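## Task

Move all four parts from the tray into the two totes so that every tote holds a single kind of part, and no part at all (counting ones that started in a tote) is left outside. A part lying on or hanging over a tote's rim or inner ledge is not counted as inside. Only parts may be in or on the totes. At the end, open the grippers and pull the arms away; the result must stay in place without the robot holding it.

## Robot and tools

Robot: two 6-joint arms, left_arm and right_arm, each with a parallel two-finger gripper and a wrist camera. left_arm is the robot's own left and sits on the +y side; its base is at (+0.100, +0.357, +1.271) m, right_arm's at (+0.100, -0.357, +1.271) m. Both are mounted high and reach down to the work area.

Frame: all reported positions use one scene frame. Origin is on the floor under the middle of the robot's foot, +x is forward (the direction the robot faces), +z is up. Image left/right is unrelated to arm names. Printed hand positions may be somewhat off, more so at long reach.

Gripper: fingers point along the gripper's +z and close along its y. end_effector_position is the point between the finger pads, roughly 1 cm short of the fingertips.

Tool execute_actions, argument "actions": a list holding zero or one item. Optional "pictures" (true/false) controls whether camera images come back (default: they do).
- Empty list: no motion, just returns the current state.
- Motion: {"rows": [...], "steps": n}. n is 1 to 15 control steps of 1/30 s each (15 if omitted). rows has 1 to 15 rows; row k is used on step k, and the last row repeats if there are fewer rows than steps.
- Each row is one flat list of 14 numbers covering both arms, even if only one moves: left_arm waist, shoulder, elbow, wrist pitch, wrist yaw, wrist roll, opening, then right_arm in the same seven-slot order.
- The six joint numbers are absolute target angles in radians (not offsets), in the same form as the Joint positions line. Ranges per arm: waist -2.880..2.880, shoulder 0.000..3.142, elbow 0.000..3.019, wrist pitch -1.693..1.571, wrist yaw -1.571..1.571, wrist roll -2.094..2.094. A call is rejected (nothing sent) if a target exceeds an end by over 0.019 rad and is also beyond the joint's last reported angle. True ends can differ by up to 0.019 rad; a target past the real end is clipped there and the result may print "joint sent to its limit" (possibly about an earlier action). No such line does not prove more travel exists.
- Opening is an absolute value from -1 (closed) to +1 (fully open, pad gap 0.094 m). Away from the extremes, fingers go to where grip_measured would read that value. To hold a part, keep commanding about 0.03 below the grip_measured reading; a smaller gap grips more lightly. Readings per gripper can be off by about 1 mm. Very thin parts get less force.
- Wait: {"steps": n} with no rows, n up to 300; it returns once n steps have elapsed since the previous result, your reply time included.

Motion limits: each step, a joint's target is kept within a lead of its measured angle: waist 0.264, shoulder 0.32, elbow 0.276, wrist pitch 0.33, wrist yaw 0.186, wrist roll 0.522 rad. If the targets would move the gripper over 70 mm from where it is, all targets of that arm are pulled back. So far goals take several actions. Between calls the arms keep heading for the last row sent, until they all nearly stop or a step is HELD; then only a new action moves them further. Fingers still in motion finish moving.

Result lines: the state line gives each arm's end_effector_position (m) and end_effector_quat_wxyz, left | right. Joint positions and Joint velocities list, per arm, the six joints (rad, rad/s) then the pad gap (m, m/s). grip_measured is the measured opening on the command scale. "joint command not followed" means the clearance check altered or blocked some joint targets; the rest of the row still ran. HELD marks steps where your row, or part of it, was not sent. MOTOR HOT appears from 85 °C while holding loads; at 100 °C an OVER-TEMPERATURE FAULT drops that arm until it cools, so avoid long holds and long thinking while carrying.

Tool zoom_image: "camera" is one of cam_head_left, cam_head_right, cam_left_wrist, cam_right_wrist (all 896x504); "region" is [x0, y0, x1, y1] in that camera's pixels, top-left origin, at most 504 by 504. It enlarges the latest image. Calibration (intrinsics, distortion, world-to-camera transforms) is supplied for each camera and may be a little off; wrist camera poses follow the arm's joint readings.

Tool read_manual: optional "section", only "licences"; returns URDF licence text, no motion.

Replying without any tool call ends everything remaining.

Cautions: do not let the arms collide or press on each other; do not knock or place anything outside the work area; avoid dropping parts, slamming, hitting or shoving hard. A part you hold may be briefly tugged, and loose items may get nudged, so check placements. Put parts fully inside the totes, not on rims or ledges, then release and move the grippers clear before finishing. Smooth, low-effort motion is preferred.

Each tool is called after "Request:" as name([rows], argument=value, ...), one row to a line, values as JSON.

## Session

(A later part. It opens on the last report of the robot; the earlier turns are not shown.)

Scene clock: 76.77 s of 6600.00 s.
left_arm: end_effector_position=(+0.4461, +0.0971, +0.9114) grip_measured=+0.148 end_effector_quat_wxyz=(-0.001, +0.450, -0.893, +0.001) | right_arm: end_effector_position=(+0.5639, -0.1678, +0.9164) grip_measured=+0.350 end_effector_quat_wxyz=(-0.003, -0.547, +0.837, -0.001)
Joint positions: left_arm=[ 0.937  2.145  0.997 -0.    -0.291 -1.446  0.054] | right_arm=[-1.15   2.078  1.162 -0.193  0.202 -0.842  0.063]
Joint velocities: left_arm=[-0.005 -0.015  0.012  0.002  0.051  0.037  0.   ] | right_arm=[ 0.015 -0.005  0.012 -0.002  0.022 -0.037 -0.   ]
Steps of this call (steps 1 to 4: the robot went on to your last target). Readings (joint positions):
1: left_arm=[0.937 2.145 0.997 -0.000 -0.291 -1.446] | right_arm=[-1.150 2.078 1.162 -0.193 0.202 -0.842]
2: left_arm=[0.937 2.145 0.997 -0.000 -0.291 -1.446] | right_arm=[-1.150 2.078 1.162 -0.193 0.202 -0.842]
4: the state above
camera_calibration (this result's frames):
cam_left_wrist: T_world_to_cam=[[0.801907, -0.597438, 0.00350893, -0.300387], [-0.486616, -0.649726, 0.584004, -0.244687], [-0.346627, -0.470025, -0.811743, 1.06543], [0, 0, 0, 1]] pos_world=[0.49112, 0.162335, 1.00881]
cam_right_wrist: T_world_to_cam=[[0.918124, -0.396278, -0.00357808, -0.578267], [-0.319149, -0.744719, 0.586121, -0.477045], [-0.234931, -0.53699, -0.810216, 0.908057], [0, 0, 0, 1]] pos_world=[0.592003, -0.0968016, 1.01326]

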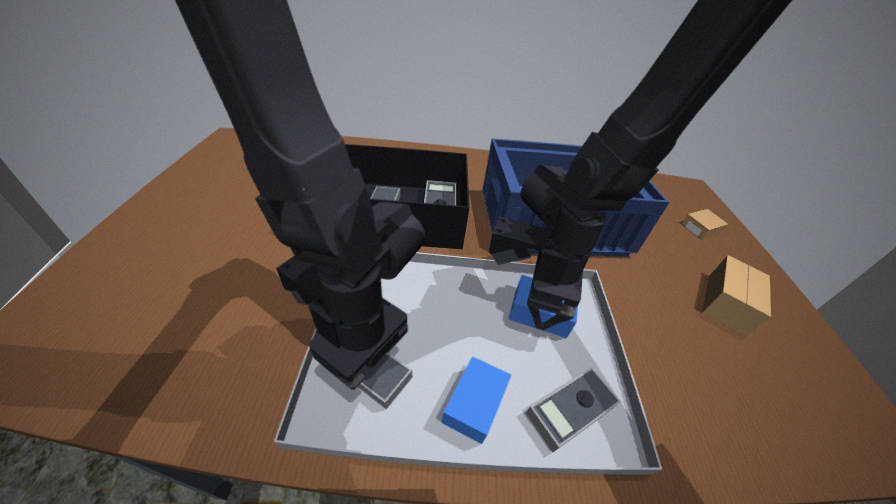

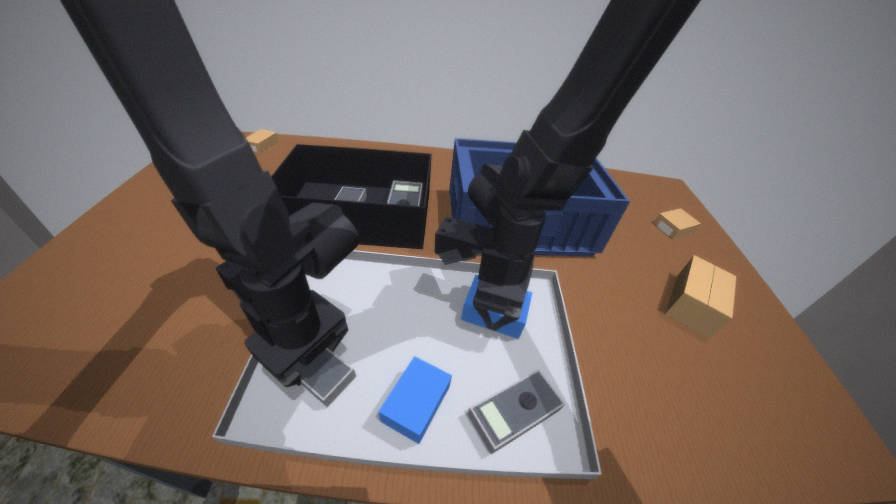

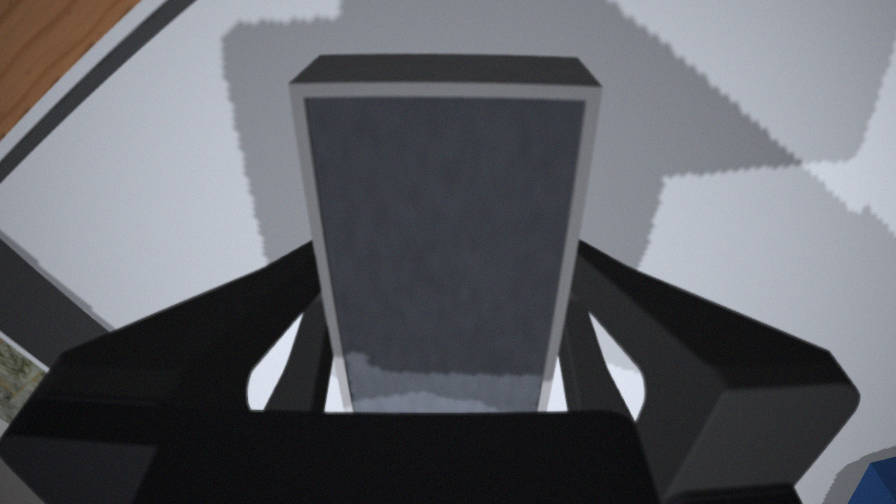

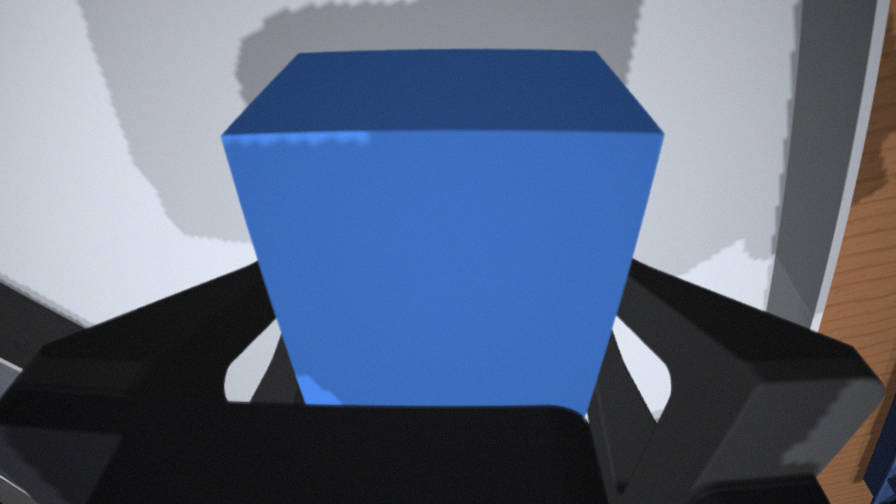

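Request:
execute_actions([
  {"rows":[[0.937,2.115,0.995,-0.015,-0.29,-1.44,0.1,-1.145,2.045,1.16,-0.205,0.203,-0.85,0.3],[0.937,2.095,0.988,-0.025,-0.29,-1.44,0.1,-1.14,2.02,1.152,-0.215,0.205,-0.85,0.3],[0.937,2.07,0.978,-0.04,-0.29,-1.43,0.1,-1.135,1.99,1.14,-0.225,0.205,-0.85,0.3],[0.94,2.04,0.967,-0.06,-0.29,-1.4,0.1,-1.13,1.955,1.125,-0.24,0.21,-0.86,0.3],[0.945,2.01,0.956,-0.08,-0.29,-1.36,0.1,-1.125,1.92,1.11,-0.26,0.21,-0.88,0.3],[0.95,1.98,0.946,-0.105,-0.285,-1.32,0.1,-1.125,1.885,1.095,-0.28,0.21,-0.9,0.3],[0.955,1.95,0.938,-0.13,-0.285,-1.28,0.1,-1.125,1.85,1.08,-0.3,0.21,-0.925,0.3],[0.96,1.92,0.932,-0.155,-0.28,-1.24,0.1,-1.125,1.815,1.065,-0.32,0.21,-0.95,0.3],[0.967,1.89,0.93,-0.18,-0.28,-1.2,0.1,-1.125,1.78,1.05,-0.345,0.21,-0.975,0.3],[0.975,1.86,0.93,-0.21,-0.275,-1.16,0.1,-1.13,1.745,1.037,-0.37,0.21,-1.0,0.3],[0.985,1.83,0.935,-0.24,-0.27,-1.12,0.1,-1.135,1.71,1.025,-0.395,0.205,-1.025,0.3],[0.995,1.8,0.945,-0.275,-0.265,-1.08,0.1,-1.14,1.68,1.018,-0.42,0.205,-1.05,0.3],[1.005,1.775,0.96,-0.31,-0.26,-1.04,0.1,-1.15,1.65,1.015,-0.445,0.2,-1.075,0.3],[1.015,1.755,0.98,-0.345,-0.255,-1.0,0.1,-1.16,1.625,1.018,-0.47,0.195,-1.1,0.3],[1.03,1.74,1.005,-0.38,-0.25,-0.96,0.1,-1.17,1.605,1.025,-0.5,0.19,-1.125,0.3]],"steps":15},
], pictures=false)

Request:
execute_actions([
  {"rows":[[1.045,1.73,1.035,-0.415,-0.245,-0.92,0.1,-1.185,1.595,1.04,-0.53,0.185,-1.15,0.3],[1.06,1.73,1.07,-0.45,-0.24,-0.88,0.1,-1.2,1.59,1.06,-0.555,0.18,-1.175,0.3],[1.075,1.735,1.105,-0.48,-0.235,-0.84,0.1,-1.215,1.595,1.085,-0.58,0.17,-1.2,0.3],[1.09,1.74,1.14,-0.51,-0.23,-0.8,0.1,-1.23,1.6,1.115,-0.605,0.165,-1.225,0.3],[1.105,1.75,1.175,-0.54,-0.22,-0.76,0.1,-1.245,1.61,1.15,-0.63,0.155,-1.25,0.3],[1.12,1.76,1.21,-0.565,-0.215,-0.72,0.1,-1.26,1.625,1.185,-0.655,0.15,-1.275,0.3],[1.132,1.772,1.245,-0.59,-0.21,-0.68,0.1,-1.275,1.64,1.22,-0.675,0.14,-1.3,0.3],[1.144,1.785,1.28,-0.61,-0.205,-0.64,0.1,-1.29,1.655,1.255,-0.695,0.135,-1.325,0.3],[1.155,1.798,1.315,-0.63,-0.2,-0.6,0.1,-1.305,1.67,1.29,-0.715,0.13,-1.35,0.3],[1.165,1.812,1.35,-0.65,-0.195,-0.56,0.1,-1.318,1.685,1.325,-0.732,0.12,-1.37,0.3],[1.175,1.826,1.385,-0.67,-0.19,-0.52,0.1,-1.33,1.7,1.36,-0.75,0.115,-1.39,0.3],[1.184,1.84,1.42,-0.69,-0.185,-0.48,0.1,-1.342,1.716,1.395,-0.766,0.11,-1.41,0.3],[1.192,1.855,1.455,-0.71,-0.18,-0.44,0.1,-1.352,1.732,1.43,-0.782,0.105,-1.43,0.3],[1.2,1.87,1.49,-0.73,-0.178,-0.4,0.1,-1.362,1.748,1.465,-0.798,0.1,-1.445,0.3],[1.207,1.885,1.525,-0.748,-0.175,-0.36,0.1,-1.371,1.764,1.5,-0.814,0.097,-1.46,0.3]],"steps":15},
], pictures=false)

Request:
execute_actions([
  {"rows":[[1.213,1.9,1.56,-0.766,-0.172,-0.32,0.1,-1.379,1.78,1.535,-0.83,0.094,-1.47,0.3],[1.218,1.915,1.595,-0.784,-0.17,-0.29,0.1,-1.386,1.796,1.57,-0.845,0.091,-1.48,0.3],[1.223,1.93,1.63,-0.8,-0.168,-0.26,0.1,-1.392,1.812,1.602,-0.86,0.088,-1.49,0.3],[1.227,1.945,1.665,-0.816,-0.166,-0.23,0.1,-1.397,1.828,1.632,-0.873,0.086,-1.49,0.3],[1.23,1.96,1.698,-0.832,-0.164,-0.21,0.1,-1.401,1.843,1.66,-0.885,0.084,-1.49,0.3],[1.233,1.974,1.728,-0.846,-0.162,-0.19,0.1,-1.404,1.857,1.686,-0.896,0.082,-1.49,0.3],[1.235,1.987,1.756,-0.859,-0.161,-0.175,0.1,-1.406,1.87,1.71,-0.906,0.08,-1.49,0.3],[1.237,1.999,1.782,-0.871,-0.16,-0.16,0.1,-1.408,1.882,1.732,-0.915,0.08,-1.49,0.3],[1.238,2.009,1.805,-0.882,-0.16,-0.16,0.1,-1.409,1.892,1.752,-0.922,0.08,-1.49,0.3],[1.238,2.017,1.825,-0.891,-0.16,-0.16,0.1,-1.41,1.9,1.768,-0.927,0.08,-1.49,0.3],[1.238,2.023,1.842,-0.898,-0.16,-0.16,0.1,-1.41,1.906,1.78,-0.931,0.08,-1.49,0.3],[1.238,2.027,1.855,-0.903,-0.16,-0.16,0.1,-1.41,1.91,1.79,-0.933,0.08,-1.49,0.3],[1.238,2.029,1.865,-0.905,-0.16,-0.16,0.1,-1.41,1.912,1.795,-0.933,0.08,-1.49,0.3]],"steps":15},
], pictures=false)

Request:
execute_actions([
  {"steps":10},
])

Scene clock: 123.73 s of 6600.00 s.
left_arm: end_effector_position=(+0.4995, +0.1287, +1.0224) grip_measured=+0.148 end_effector_quat_wxyz=(+0.013, +0.327, -0.945, -0.005) | right_arm: end_effector_position=(+0.5895, -0.1899, +1.0789) grip_measured=+0.350 end_effector_quat_wxyz=(+0.019, -0.616, +0.788, -0.004)
Joint positions: left_arm=[ 0.986  1.814  0.945 -0.297 -0.258 -1.141  0.054] | right_arm=[-1.144  1.655  1.022 -0.431  0.197 -1.015  0.063]
Joint velocities: left_arm=[ 0.357 -0.835  0.344 -1.033  0.125  1.033 -0.001] | right_arm=[-0.015 -1.05  -0.017 -0.764 -0.11  -0.637 -0.   ]
Steps of this call (steps 1 to 15: the robot went on to your last target; steps 16 to 90: nothing new was sent; then 43.47 s passed at rest; steps 91 to 105: all 15 steps of this action). Readings (joint positions):
91: left_arm=[0.937 2.145 0.997 -0.001 -0.291 -1.446] | right_arm=[-1.150 2.077 1.162 -0.193 0.202 -0.842]
92: left_arm=[0.937 2.144 0.997 -0.003 -0.291 -1.446] | right_arm=[-1.150 2.075 1.162 -0.194 0.202 -0.842]
94: left_arm=[0.937 2.134 0.991 -0.019 -0.291 -1.442] | right_arm=[-1.150 2.058 1.149 -0.205 0.203 -0.843]
98: left_arm=[0.939 2.048 0.943 -0.098 -0.286 -1.369] | right_arm=[-1.147 1.946 1.085 -0.270 0.206 -0.877]
105: the state above

Scene clock: 124.23 s of 6600.00 s.
left_arm: end_effector_position=(+0.7064, +0.1792, +1.0760) grip_measured=+0.148 end_effector_quat_wxyz=(-0.005, +0.135, -0.991, +0.001) | right_arm: end_effector_position=(+0.7208, -0.2719, +1.1156) grip_measured=+0.350 end_effector_quat_wxyz=(+0.000, -0.683, +0.731, +0.002)
Joint positions: left_arm=[ 1.191  1.829  1.436 -0.693 -0.183 -0.548  0.054] | right_arm=[-1.346  1.72   1.408 -0.765  0.105 -1.364  0.063]
Joint velocities: left_arm=[ 0.22   0.493  0.95  -0.608  0.11   1.209  0.001] | right_arm=[-0.327  0.503  0.96  -0.505 -0.139 -0.608 -0.001]
Steps of this call (steps 1 to 15: all 15 steps of this action). Readings (joint positions):
1: left_arm=[0.998 1.789 0.962 -0.331 -0.253 -1.104] | right_arm=[-1.147 1.623 1.024 -0.457 0.192 -1.038]
2: left_arm=[1.012 1.770 0.985 -0.366 -0.248 -1.066] | right_arm=[-1.151 1.597 1.029 -0.483 0.186 -1.061]
4: left_arm=[1.043 1.751 1.047 -0.434 -0.238 -0.987] | right_arm=[-1.171 1.570 1.053 -0.538 0.172 -1.109]
8: left_arm=[1.108 1.754 1.193 -0.546 -0.213 -0.828] | right_arm=[-1.239 1.596 1.160 -0.639 0.143 -1.207]
15: the state above

Scene clock: 124.73 s of 6600.00 s.
left_arm: end_effector_position=(+0.7909, +0.1786, +1.0554) grip_measured=+0.148 end_effector_quat_wxyz=(-0.007, +0.023, +1.000, +0.002) | right_arm: end_effector_position=(+0.8137, -0.2930, +1.1097) grip_measured=+0.350 end_effector_quat_wxyz=(+0.007, -0.704, +0.710, -0.007)
Joint positions: left_arm=[ 1.231  2.026  1.808 -0.886 -0.164 -0.198  0.054] | right_arm=[-1.4    1.893  1.754 -0.913  0.083 -1.472  0.063]
Joint velocities: left_arm=[-0.005 -0.034  0.139 -0.071 -0.007  0.066  0.001] | right_arm=[ 0.005  0.034  0.051 -0.037  0.022 -0.066  0.001]
Steps of this call (steps 1 to 15: all 15 steps of this action). Readings (joint positions):
1: left_arm=[1.198 1.847 1.469 -0.713 -0.180 -0.508] | right_arm=[-1.357 1.737 1.441 -0.781 0.101 -1.382]
2: left_arm=[1.204 1.865 1.501 -0.731 -0.177 -0.469] | right_arm=[-1.366 1.753 1.474 -0.797 0.098 -1.398]
4: left_arm=[1.214 1.901 1.564 -0.768 -0.172 -0.397] | right_arm=[-1.380 1.785 1.540 -0.828 0.093 -1.426]
8: left_arm=[1.226 1.970 1.685 -0.830 -0.165 -0.281] | right_arm=[-1.396 1.841 1.656 -0.877 0.085 -1.456]
15: the state above

Scene clock: 125.07 s of 6600.00 s.
left_arm: end_effector_position=(+0.7944, +0.1783, +1.0584) grip_measured=+0.148 end_effector_quat_wxyz=(-0.005, +0.033, +0.999, +0.002) | right_arm: end_effector_position=(+0.8124, -0.2930, +1.1090) grip_measured=+0.350 end_effector_quat_wxyz=(+0.005, -0.706, +0.708, -0.005)
Joint positions: left_arm=[ 1.231  2.026  1.818 -0.893 -0.164 -0.178  0.054] | right_arm=[-1.4    1.895  1.755 -0.918  0.083 -1.477  0.063]
Joint velocities: left_arm=[-0.015  0.005 -0.012 -0.007 -0.007  0.022  0.   ] | right_arm=[ 0.005 -0.015  0.002 -0.012 -0.081 -0.051 -0.   ]
Steps of this call (steps 1 to 10: the robot went on to your last target). Readings (joint positions):
1: left_arm=[1.231 2.026 1.811 -0.888 -0.164 -0.193] | right_arm=[-1.400 1.894 1.755 -0.914 0.083 -1.473]
2: left_arm=[1.231 2.026 1.815 -0.889 -0.164 -0.190] | right_arm=[-1.400 1.894 1.755 -0.916 0.083 -1.474]
4: left_arm=[1.231 2.026 1.818 -0.890 -0.164 -0.185] | right_arm=[-1.400 1.895 1.755 -0.918 0.083 -1.475]
8: left_arm=[1.231 2.026 1.818 -0.893 -0.164 -0.180] | right_arm=[-1.400 1.895 1.755 -0.918 0.083 -1.476]
10: the state above
camera_calibration (this result's frames):
cam_left_wrist: T_world_to_cam=[[-0.069125, -0.997605, -0.00230322, 0.237701], [-0.803238, 0.0542876, 0.593179, 0.00798223], [-0.591634, 0.0428536, -0.805067, 1.43974], [0, 0, 0, 1]] pos_world=[0.874641, 0.175, 1.1549]
cam_right_wrist: T_world_to_cam=[[0.999932, 0.00122793, 0.0116014, -0.822121], [-0.00574737, -0.813541, 0.581479, -0.873522], [0.0101522, -0.581506, -0.813479, 0.846618], [0, 0, 0, 1]] pos_world=[0.808449, -0.217323, 1.20618]

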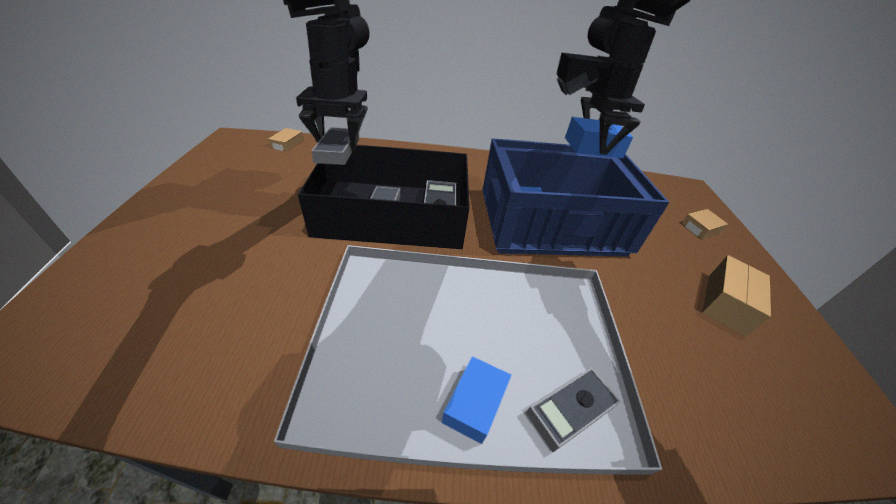

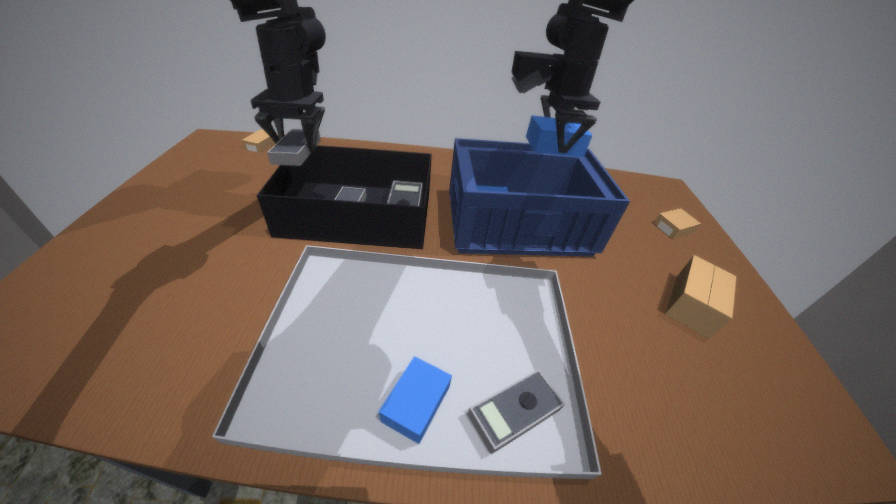

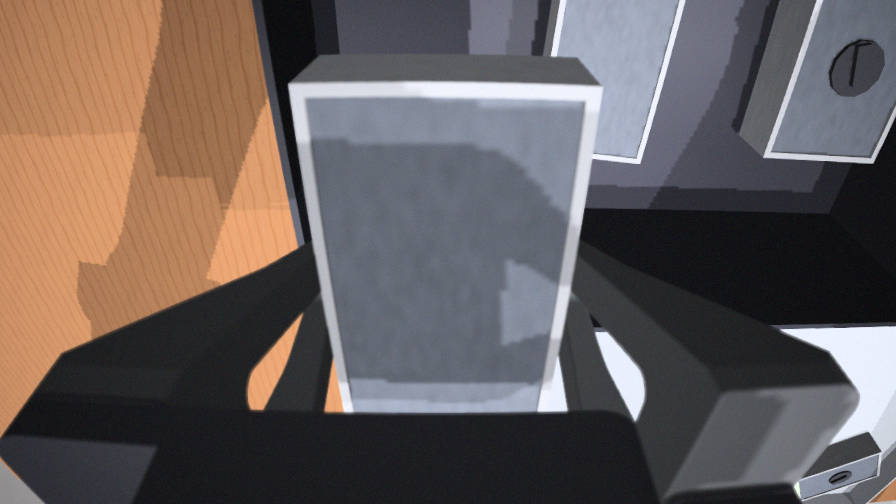

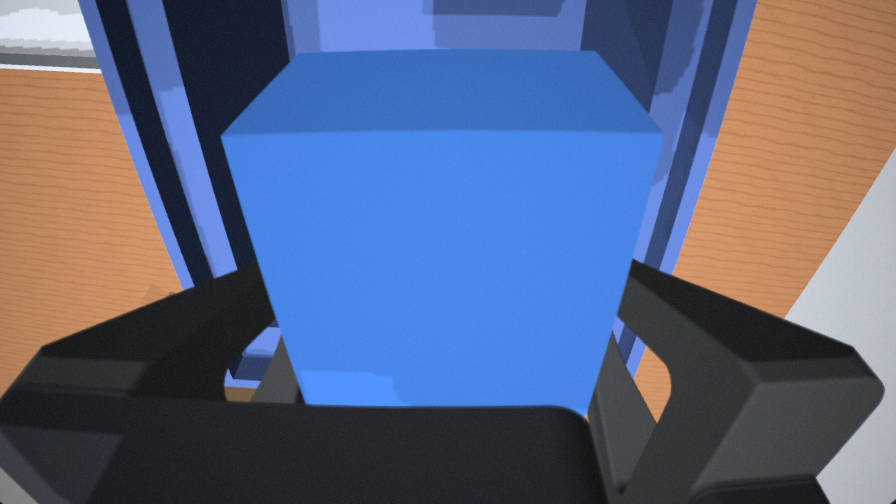

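Request:
execute_actions([
  {"rows":[[1.231,2.04,1.878,-0.88,-0.175,-0.16,0.1,-1.42,1.92,1.75,-0.9,0.075,-1.5,0.3],[1.231,2.05,1.885,-0.874,-0.185,-0.16,0.1,-1.426,1.932,1.75,-0.89,0.072,-1.505,0.3],[1.231,2.06,1.889,-0.868,-0.195,-0.16,0.1,-1.431,1.943,1.75,-0.881,0.07,-1.51,0.3],[1.231,2.07,1.893,-0.862,-0.2,-0.16,0.1,-1.435,1.954,1.75,-0.872,0.068,-1.51,0.3],[1.231,2.08,1.897,-0.856,-0.205,-0.16,0.1,-1.438,1.965,1.75,-0.863,0.067,-1.51,0.3],[1.231,2.09,1.901,-0.85,-0.208,-0.16,0.1,-1.44,1.976,1.755,-0.854,0.066,-1.51,0.3],[1.231,2.1,1.905,-0.844,-0.208,-0.16,0.1,-1.442,1.987,1.76,-0.845,0.065,-1.51,0.3],[1.231,2.11,1.909,-0.838,-0.208,-0.16,0.1,-1.443,1.998,1.765,-0.836,0.065,-1.51,0.3],[1.231,2.12,1.913,-0.832,-0.208,-0.16,0.1,-1.444,2.009,1.77,-0.827,0.065,-1.51,0.3],[1.231,2.13,1.917,-0.826,-0.208,-0.16,0.1,-1.445,2.019,1.775,-0.818,0.065,-1.51,0.3],[1.231,2.139,1.921,-0.82,-0.208,-0.16,0.1,-1.445,2.027,1.78,-0.809,0.065,-1.51,0.3],[1.231,2.147,1.925,-0.814,-0.208,-0.16,0.1,-1.445,2.034,1.785,-0.8,0.065,-1.51,0.3],[1.231,2.154,1.929,-0.808,-0.208,-0.16,0.1,-1.445,2.039,1.788,-0.79,0.065,-1.51,0.3],[1.231,2.159,1.932,-0.804,-0.208,-0.16,0.1,-1.445,2.042,1.79,-0.78,0.065,-1.51,0.3],[1.231,2.162,1.934,-0.8,-0.208,-0.16,0.1,-1.445,2.044,1.79,-0.773,0.065,-1.51,0.3]],"steps":15},
], pictures=false)

Request:
execute_actions([
  {"steps":10},
])

Scene clock: 144.17 s of 6600.00 s.
left_arm: end_effector_position=(+0.8015, +0.1744, +1.0033) grip_measured=+0.148 end_effector_quat_wxyz=(+0.007, +0.033, +0.999, +0.020) | right_arm: end_effector_position=(+0.7981, -0.3128, +1.0222) grip_measured=+0.350 end_effector_quat_wxyz=(-0.007, -0.702, +0.713, +0.003)
Joint positions: left_arm=[ 1.231  2.14   1.879 -0.823 -0.204 -0.176  0.054] | right_arm=[-1.438  2.03   1.753 -0.806  0.069 -1.496  0.063]
Joint velocities: left_arm=[ 0.015  0.308  0.012  0.115 -0.066 -0.022  0.   ] | right_arm=[-0.005  0.337 -0.012  0.237  0.051 -0.022  0.001]
Steps of this call (steps 1 to 30: the robot went on to your last target; steps 31 to 90: nothing new was sent; then 15.60 s passed at rest; steps 91 to 105: all 15 steps of this action). Readings (joint positions):
91: left_arm=[1.231 2.026 1.818 -0.893 -0.166 -0.176] | right_arm=[-1.401 1.895 1.754 -0.918 0.081 -1.479]
92: left_arm=[1.231 2.027 1.820 -0.893 -0.173 -0.176] | right_arm=[-1.401 1.895 1.753 -0.915 0.078 -1.481]
94: left_arm=[1.231 2.035 1.830 -0.887 -0.190 -0.176] | right_arm=[-1.405 1.901 1.753 -0.903 0.072 -1.487]
98: left_arm=[1.231 2.065 1.857 -0.863 -0.204 -0.176] | right_arm=[-1.420 1.934 1.753 -0.867 0.069 -1.493]
105: the state above

Scene clock: 144.50 s of 6600.00 s.
left_arm: end_effector_position=(+0.7921, +0.1733, +0.9831) grip_measured=+0.148 end_effector_quat_wxyz=(-0.003, +0.035, +0.999, +0.022) | right_arm: end_effector_position=(+0.7947, -0.3119, +1.0062) grip_measured=+0.350 end_effector_quat_wxyz=(-0.008, -0.702, +0.712, +0.005)
Joint positions: left_arm=[ 1.231  2.174  1.883 -0.815 -0.204 -0.176  0.054] | right_arm=[-1.438  2.057  1.756 -0.787  0.068 -1.497  0.063]
Joint velocities: left_arm=[ 0.015 -0.005  0.012  0.022  0.037 -0.051  0.001] | right_arm=[ 0.005 -0.005 -0.007  0.002  0.037  0.007  0.   ]
Steps of this call (steps 1 to 10: the robot went on to your last target). Readings (joint positions):
1: left_arm=[1.231 2.150 1.879 -0.819 -0.204 -0.176] | right_arm=[-1.438 2.040 1.753 -0.800 0.069 -1.496]
2: left_arm=[1.231 2.158 1.879 -0.817 -0.204 -0.176] | right_arm=[-1.438 2.048 1.753 -0.795 0.069 -1.496]
4: left_arm=[1.231 2.169 1.879 -0.817 -0.204 -0.176] | right_arm=[-1.438 2.056 1.753 -0.793 0.068 -1.497]
8: left_arm=[1.231 2.174 1.880 -0.817 -0.204 -0.176] | right_arm=[-1.438 2.057 1.756 -0.789 0.068 -1.497]
10: the state above
camera_calibration (this result's frames):
cam_left_wrist: T_world_to_cam=[[-0.0726204, -0.996435, -0.0429292, 0.274877], [-0.806031, 0.0332845, 0.590937, 0.05919], [-0.587402, 0.0775163, -0.805575, 1.36917], [0, 0, 0, 1]] pos_world=[0.871923, 0.165794, 1.07979]
cam_right_wrist: T_world_to_cam=[[0.999751, -0.00943875, -0.0202033, -0.774417], [0.00419695, -0.810166, 0.586185, -0.840794], [-0.0219009, -0.586124, -0.809925, 0.772649], [0, 0, 0, 1]] pos_world=[0.794675, -0.235625, 1.103]

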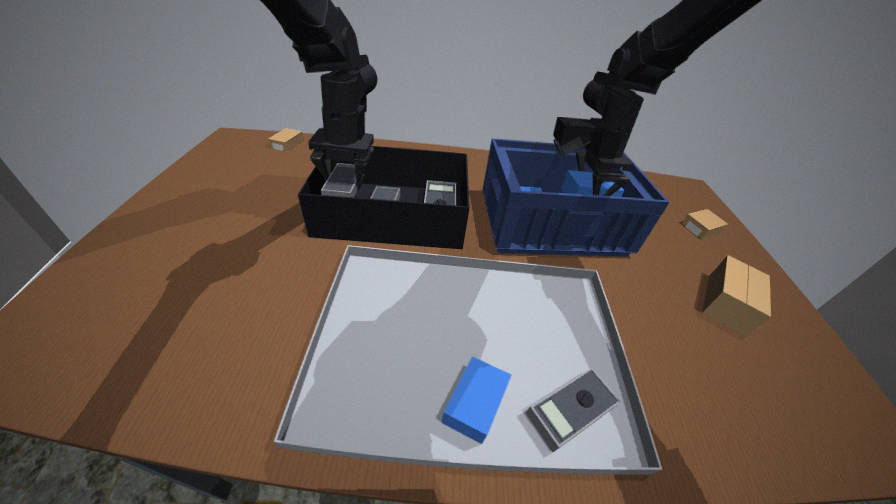

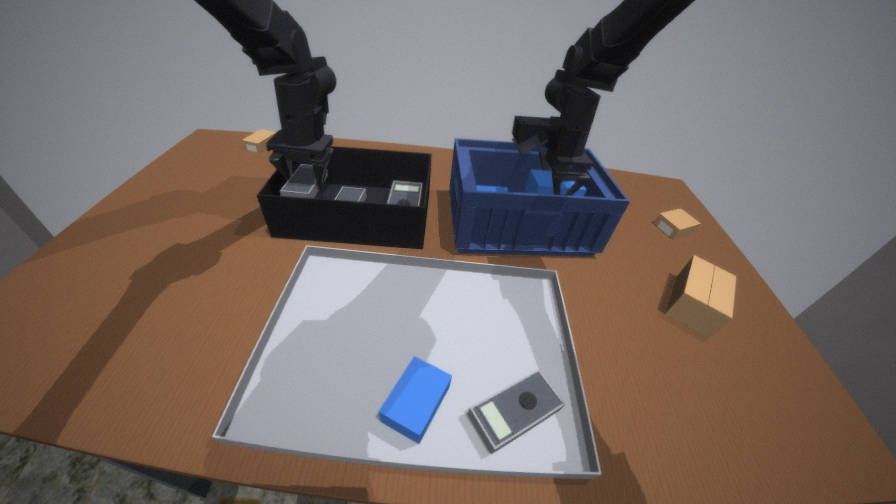

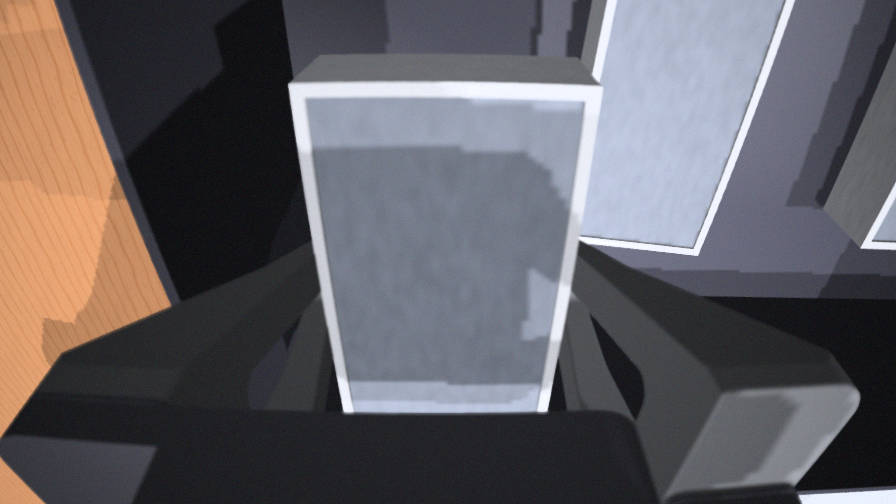

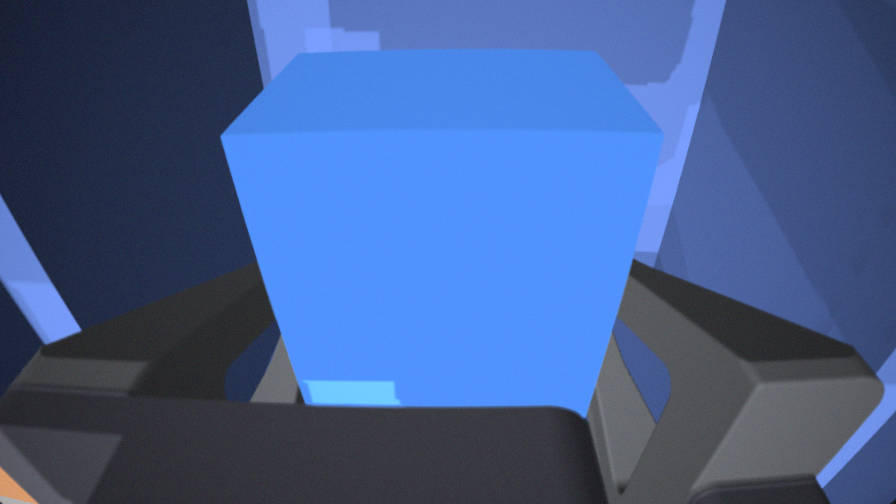

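Request:
execute_actions([
  {"rows":[[1.246,2.185,1.942,-0.796,-0.204,-0.15,0.1,-1.44,2.065,1.805,-0.765,0.065,-1.51,0.3],[1.248,2.195,1.95,-0.792,-0.203,-0.15,0.1,-1.44,2.075,1.815,-0.758,0.065,-1.51,0.3],[1.25,2.205,1.957,-0.788,-0.202,-0.15,0.1,-1.44,2.085,1.821,-0.752,0.065,-1.51,0.3],[1.252,2.215,1.964,-0.784,-0.201,-0.145,0.1,-1.44,2.094,1.826,-0.747,0.065,-1.51,0.3],[1.254,2.225,1.971,-0.78,-0.2,-0.145,0.1,-1.44,2.103,1.831,-0.742,0.065,-1.51,0.3],[1.256,2.235,1.978,-0.776,-0.199,-0.145,0.1,-1.44,2.112,1.836,-0.737,0.065,-1.51,0.3],[1.257,2.244,1.985,-0.772,-0.198,-0.14,0.1,-1.44,2.121,1.841,-0.732,0.065,-1.51,0.3],[1.258,2.253,1.992,-0.768,-0.197,-0.14,0.1,-1.44,2.13,1.846,-0.727,0.065,-1.51,0.3],[1.259,2.261,1.999,-0.764,-0.197,-0.14,0.1,-1.44,2.138,1.851,-0.722,0.065,-1.51,0.3],[1.26,2.269,2.005,-0.761,-0.197,-0.14,0.1,-1.44,2.145,1.856,-0.717,0.065,-1.51,0.3],[1.26,2.276,2.011,-0.758,-0.197,-0.14,0.1,-1.44,2.151,1.86,-0.713,0.065,-1.51,0.3],[1.26,2.282,2.016,-0.755,-0.197,-0.14,0.1,-1.44,2.156,1.864,-0.709,0.065,-1.51,0.3],[1.26,2.287,2.02,-0.753,-0.197,-0.14,0.1,-1.44,2.16,1.867,-0.706,0.065,-1.51,0.3],[1.26,2.291,2.023,-0.751,-0.197,-0.14,0.1,-1.44,2.163,1.87,-0.704,0.065,-1.51,0.3],[1.26,2.293,2.025,-0.75,-0.197,-0.14,0.1,-1.44,2.165,1.872,-0.702,0.065,-1.51,0.3]],"steps":15},
], pictures=false)

Request:
execute_actions([
  {"steps":10},
])

Scene clock: 158.13 s of 6600.00 s.
left_arm: end_effector_position=(+0.8087, +0.1799, +0.9407) grip_measured=+0.148 end_effector_quat_wxyz=(+0.013, +0.031, +0.999, +0.022) | right_arm: end_effector_position=(+0.8212, -0.3086, +0.9785) grip_measured=+0.350 end_effector_quat_wxyz=(+0.016, -0.700, +0.713, -0.017)
Joint positions: left_arm=[ 1.253  2.274  1.971 -0.767 -0.201 -0.158  0.054] | right_arm=[-1.438  2.135  1.833 -0.721  0.068 -1.498  0.063]
Joint velocities: left_arm=[ 0.024  0.22   0.046  0.042 -0.066 -0.037 -0.   ] | right_arm=[-0.024  0.22   0.012  0.051  0.007 -0.066 -0.001]
Steps of this call (steps 1 to 30: the robot went on to your last target; steps 31 to 90: nothing new was sent; then 10.13 s passed at rest; steps 91 to 105: all 15 steps of this action). Readings (joint positions):
91: left_arm=[1.231 2.174 1.886 -0.813 -0.204 -0.175] | right_arm=[-1.438 2.057 1.757 -0.787 0.068 -1.497]
92: left_arm=[1.231 2.175 1.887 -0.812 -0.204 -0.173] | right_arm=[-1.438 2.058 1.759 -0.785 0.068 -1.497]
94: left_arm=[1.232 2.182 1.899 -0.808 -0.204 -0.170] | right_arm=[-1.438 2.062 1.770 -0.777 0.068 -1.498]
98: left_arm=[1.239 2.212 1.936 -0.789 -0.201 -0.163] | right_arm=[-1.438 2.083 1.805 -0.752 0.068 -1.498]
105: the state above

Scene clock: 158.47 s of 6600.00 s.
left_arm: end_effector_position=(+0.8003, +0.1804, +0.9262) grip_measured=+0.148 end_effector_quat_wxyz=(+0.004, +0.033, +0.999, +0.024) | right_arm: end_effector_position=(+0.8121, -0.3081, +0.9623) grip_measured=+0.350 end_effector_quat_wxyz=(+0.008, -0.701, +0.713, -0.010)
Joint positions: left_arm=[ 1.254  2.298  1.975 -0.765 -0.2   -0.156  0.054] | right_arm=[-1.438  2.161  1.835 -0.719  0.068 -1.498  0.063]
Joint velocities: left_arm=[-0.015 -0.005  0.032  0.012 -0.037 -0.007  0.   ] | right_arm=[ 0.005  0.005  0.022  0.007 -0.066 -0.007 -0.   ]
Steps of this call (steps 1 to 10: the robot went on to your last target). Readings (joint positions):
1: left_arm=[1.253 2.281 1.972 -0.765 -0.201 -0.157] | right_arm=[-1.438 2.141 1.834 -0.719 0.068 -1.498]
2: left_arm=[1.254 2.286 1.972 -0.765 -0.201 -0.157] | right_arm=[-1.438 2.147 1.834 -0.719 0.068 -1.498]
4: left_arm=[1.254 2.295 1.972 -0.765 -0.201 -0.157] | right_arm=[-1.438 2.156 1.834 -0.719 0.068 -1.498]
8: left_arm=[1.254 2.298 1.972 -0.765 -0.200 -0.156] | right_arm=[-1.438 2.161 1.834 -0.719 0.068 -1.498]
10: the state above
camera_calibration (this result's frames):
cam_left_wrist: T_world_to_cam=[[-0.0686603, -0.996507, -0.0475278, 0.281227], [-0.814571, 0.0284924, 0.579363, 0.117563], [-0.575985, 0.078494, -0.813683, 1.32583], [0, 0, 0, 1]] pos_world=[0.878733, 0.172825, 1.02406]
cam_right_wrist: T_world_to_cam=[[0.999663, -0.01184, 0.0230887, -0.834991], [-0.023095, -0.811616, 0.583734, -0.788006], [0.0118278, -0.584071, -0.811616, 0.714646], [0, 0, 0, 1]] pos_world=[0.808058, -0.232041, 1.05928]

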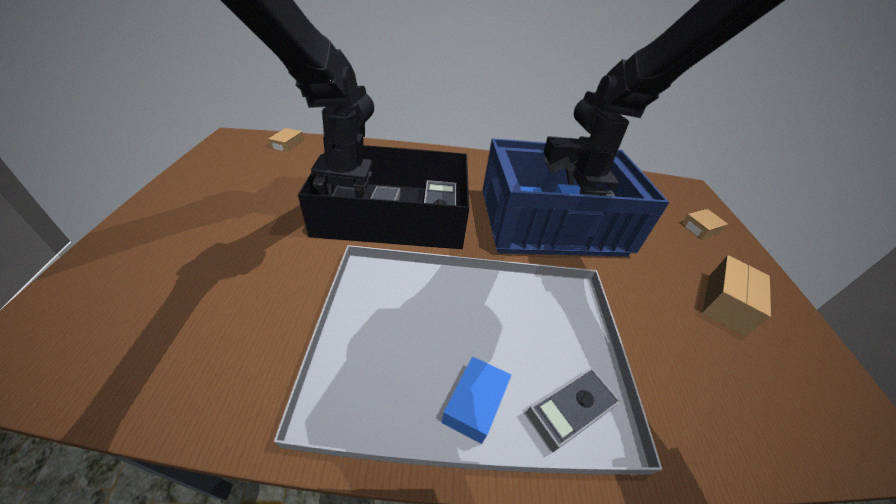

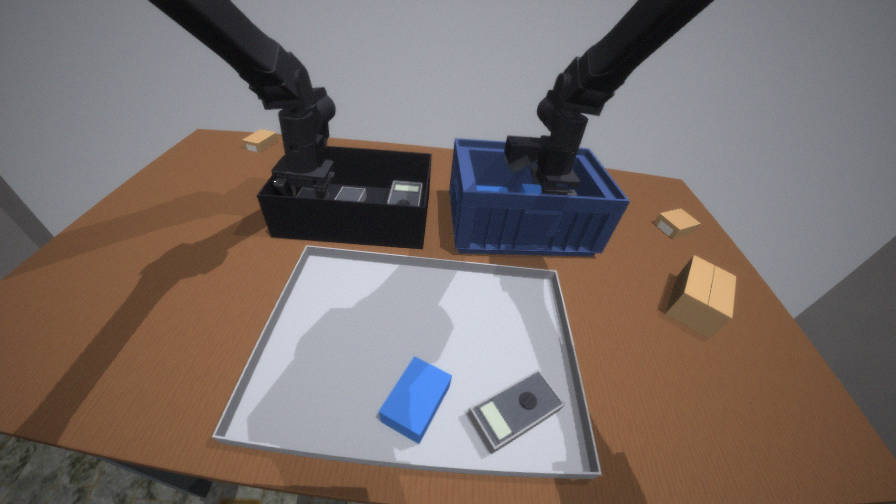

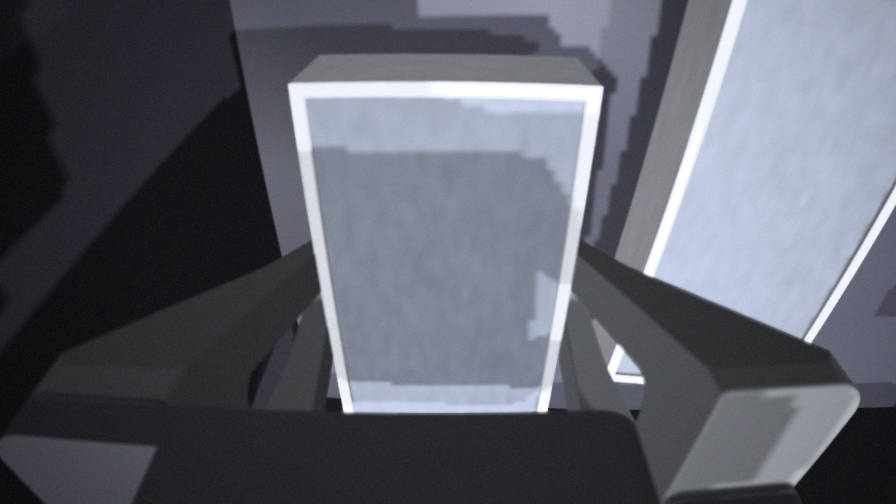

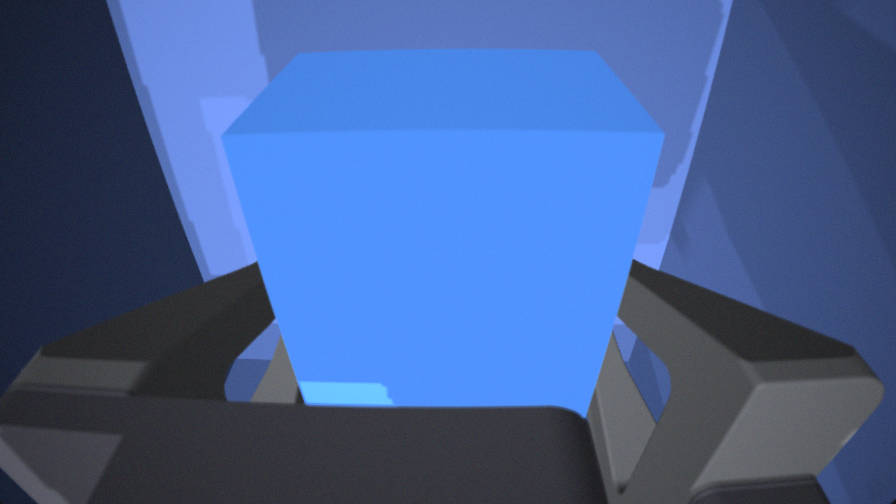

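Request:
execute_actions(actions=[])

Request:
execute_actions([
  {"rows":[[1.25,2.293,2.025,-0.75,-0.197,-0.14,0.1,-1.44,2.175,1.872,-0.702,0.065,-1.51,0.3],[1.24,2.293,2.025,-0.75,-0.197,-0.14,0.1,-1.44,2.18,1.872,-0.702,0.065,-1.51,0.3],[1.235,2.3,2.025,-0.75,-0.197,-0.14,0.1,-1.44,2.185,1.872,-0.702,0.065,-1.51,0.3],[1.235,2.305,2.025,-0.75,-0.197,-0.14,0.1,-1.44,2.19,1.872,-0.702,0.065,-1.51,0.3],[1.235,2.31,2.025,-0.75,-0.197,-0.14,0.1,-1.44,2.195,1.872,-0.702,0.065,-1.51,0.3],[1.235,2.318,2.025,-0.75,-0.197,-0.14,0.1,-1.44,2.195,1.872,-0.702,0.065,-1.51,0.3]],"steps":15},
])

Scene clock: 184.83 s of 6600.00 s.
left_arm: end_effector_position=(+0.8016, +0.1802, +0.9267) grip_measured=+0.148 end_effector_quat_wxyz=(+0.005, +0.032, +0.999, +0.024) | right_arm: end_effector_position=(+0.8126, -0.3081, +0.9624) grip_measured=+0.350 end_effector_quat_wxyz=(+0.009, -0.701, +0.713, -0.010)
Joint positions: left_arm=[ 1.254  2.298  1.977 -0.764 -0.2   -0.156  0.054] | right_arm=[-1.438  2.161  1.836 -0.718  0.068 -1.498  0.063]
Joint velocities: left_arm=[-0.015  0.015 -0.017  0.002 -0.051 -0.007 -0.001] | right_arm=[-0.005 -0.015 -0.007  0.007 -0.081  0.007 -0.001]
Steps of this call (steps 1 to 30: the robot went on to your last target; steps 31 to 90: nothing new was sent; then 23.37 s passed at rest). Readings (joint positions):
1: left_arm=[1.254 2.298 1.976 -0.764 -0.200 -0.156] | right_arm=[-1.438 2.161 1.836 -0.718 0.068 -1.498]
2: left_arm=[1.254 2.298 1.977 -0.764 -0.200 -0.156] | right_arm=[-1.438 2.161 1.836 -0.718 0.068 -1.498]
4: left_arm=[1.254 2.298 1.977 -0.764 -0.200 -0.156] | right_arm=[-1.438 2.161 1.836 -0.718 0.068 -1.498]
8: left_arm=[1.254 2.298 1.977 -0.764 -0.200 -0.156] | right_arm=[-1.438 2.161 1.836 -0.718 0.068 -1.498]
90: the state above
All arms were judged still, so your last target was given up. Only a new action makes them travel on or press farther. Fingers that are still opening or closing keep moving.
camera_calibration (this result's frames):
cam_left_wrist: T_world_to_cam=[[-0.0680622, -0.99657, -0.0470684, 0.280239], [-0.816286, 0.0285002, 0.576944, 0.121914], [-0.573624, 0.0776894, -0.815426, 1.32684], [0, 0, 0, 1]] pos_world=[0.8797, 0.172722, 1.02479]
cam_right_wrist: T_world_to_cam=[[0.999626, -0.0119396, 0.0246073, -0.836936], [-0.0240615, -0.811666, 0.583627, -0.787167], [0.0130047, -0.584, -0.811649, 0.713837], [0, 0, 0, 1]] pos_world=[0.808399, -0.232028, 1.05939]

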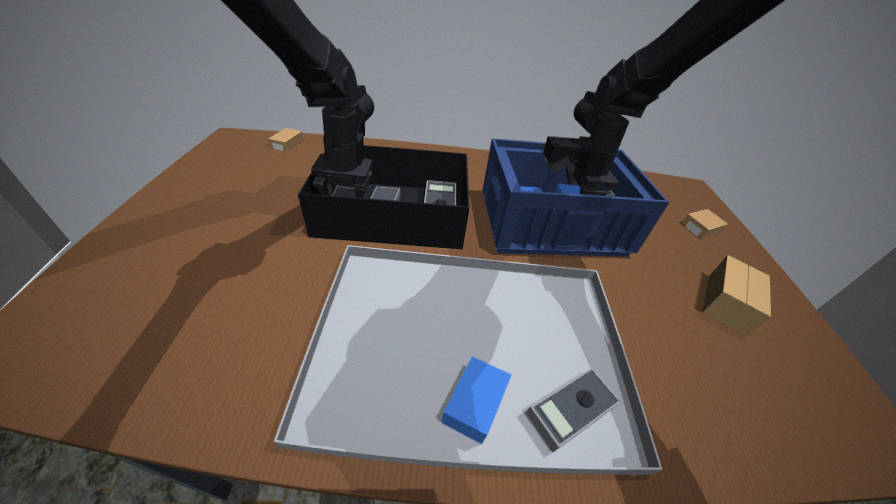

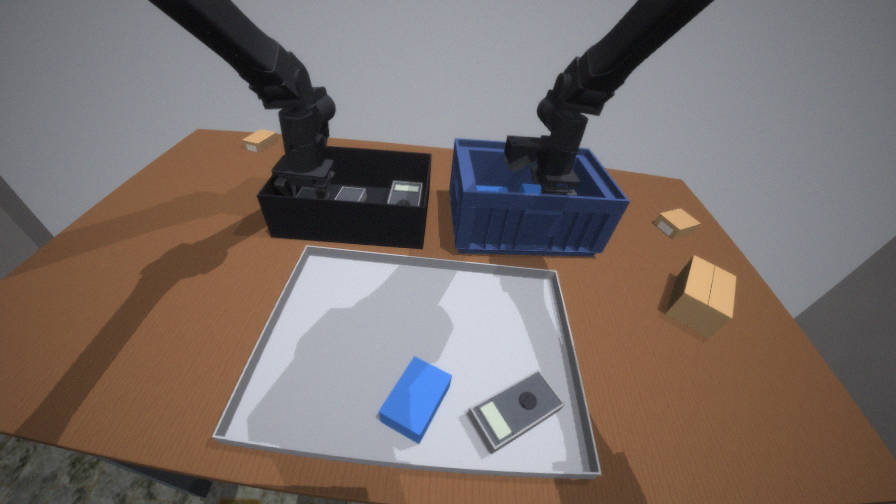

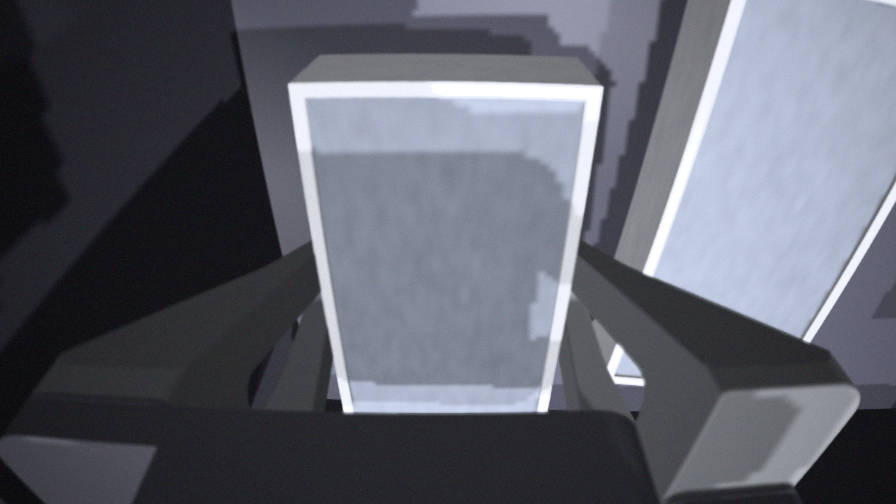

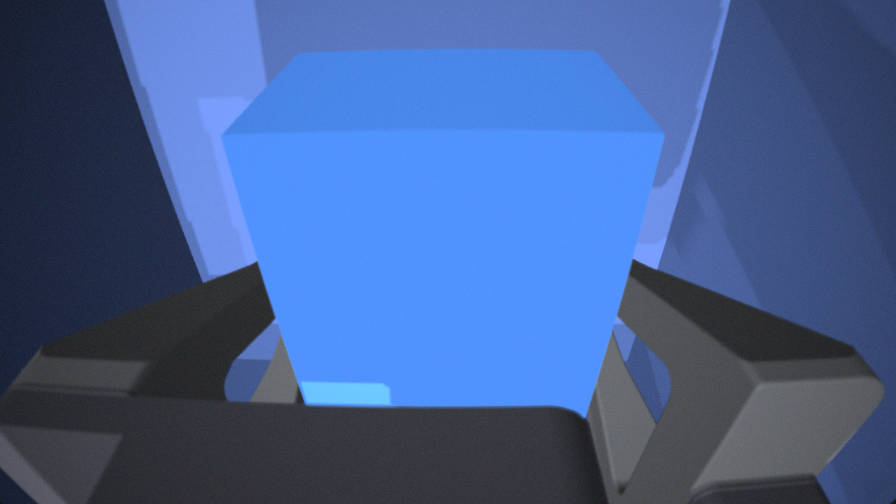

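Scene clock: 185.33 s of 6600.00 s.
left_arm: end_effector_position=(+0.7981, +0.1802, +0.9216) grip_measured=+0.148 end_effector_quat_wxyz=(+0.002, +0.033, +0.999, +0.025) | right_arm: end_effector_position=(+0.8062, -0.3078, +0.9519) grip_measured=+0.350 end_effector_quat_wxyz=(+0.003, -0.701, +0.713, -0.005)
Joint positions: left_arm=[ 1.254  2.307  1.978 -0.764 -0.2   -0.156  0.054] | right_arm=[-1.438  2.178  1.838 -0.718  0.068 -1.498  0.063]
Joint velocities: left_arm=[-0.005  0.005 -0.002 -0.002  0.022 -0.081  0.001] | right_arm=[-0.015  0.015 -0.002 -0.017 -0.022 -0.007 -0.   ]
Steps of this call (steps 1 to 15: all 15 steps of this action). Readings (joint positions):
1: left_arm=[1.254 2.298 1.977 -0.764 -0.200 -0.156] | right_arm=[-1.438 2.161 1.836 -0.718 0.068 -1.498]
2: left_arm=[1.254 2.298 1.977 -0.764 -0.200 -0.156] | right_arm=[-1.438 2.161 1.836 -0.718 0.068 -1.498]
4: left_arm=[1.254 2.298 1.977 -0.764 -0.200 -0.156] | right_arm=[-1.438 2.161 1.836 -0.718 0.068 -1.498]
8: left_arm=[1.254 2.300 1.978 -0.764 -0.200 -0.156] | right_arm=[-1.438 2.167 1.838 -0.718 0.068 -1.498]
15: the state above
camera_calibration (this result's frames):
cam_left_wrist: T_world_to_cam=[[-0.0699403, -0.996385, -0.0482141, 0.282264], [-0.811964, 0.0287844, 0.582997, 0.112954], [-0.579502, 0.0799231, -0.811042, 1.32092], [0, 0, 0, 1]] pos_world=[0.876931, 0.172421, 1.01908]
cam_right_wrist: T_world_to_cam=[[0.999899, -0.010925, 0.00903886, -0.815417], [-0.0141479, -0.811156, 0.584659, -0.789749], [0.000944538, -0.584728, -0.811229, 0.714657], [0, 0, 0, 1]] pos_world=[0.803487, -0.231638, 1.04885]

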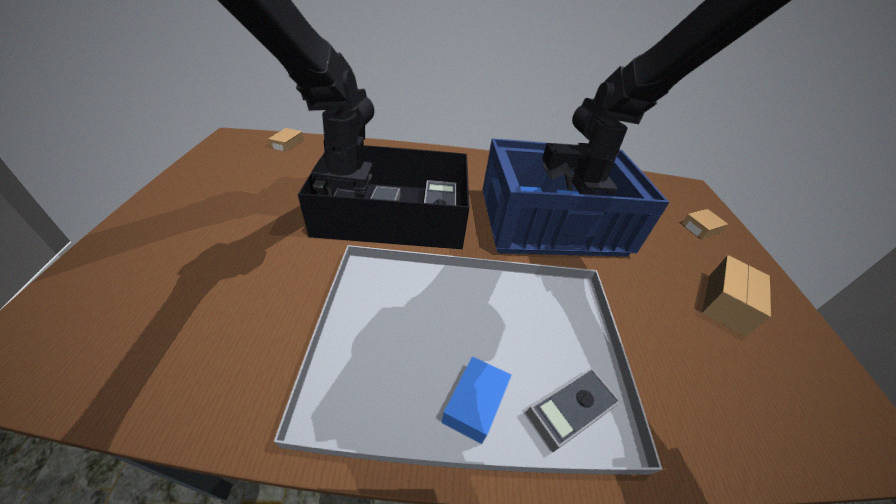

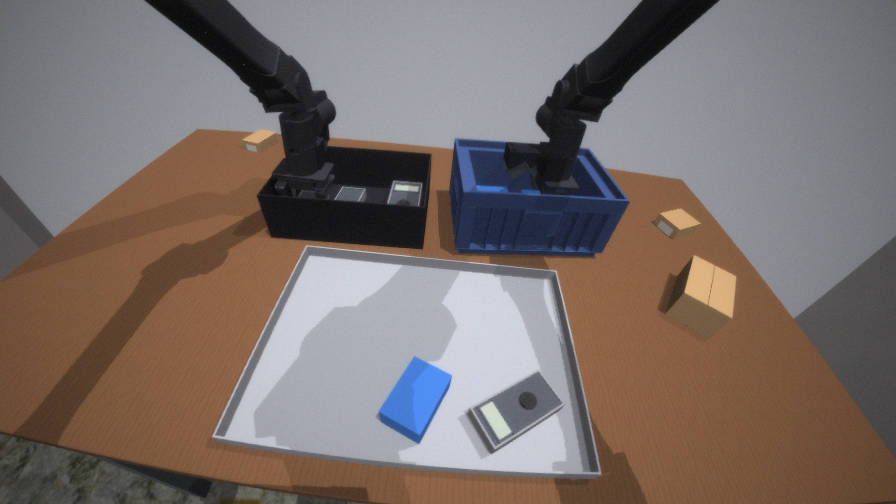

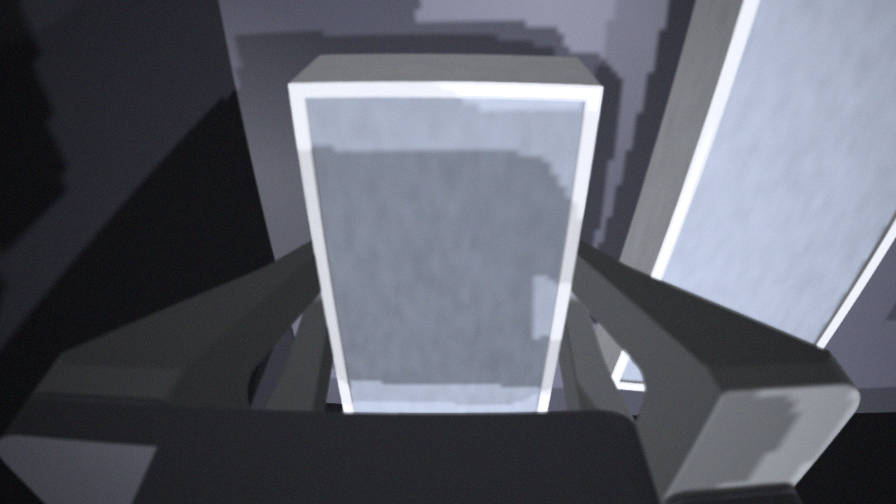

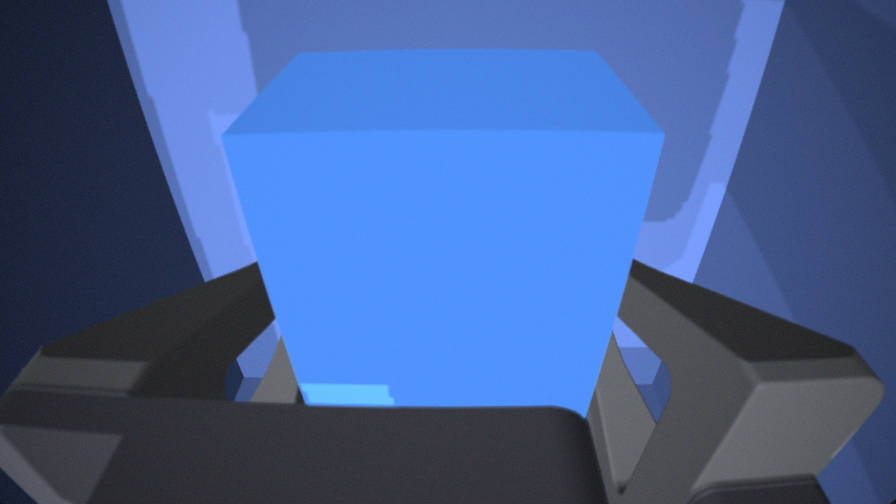

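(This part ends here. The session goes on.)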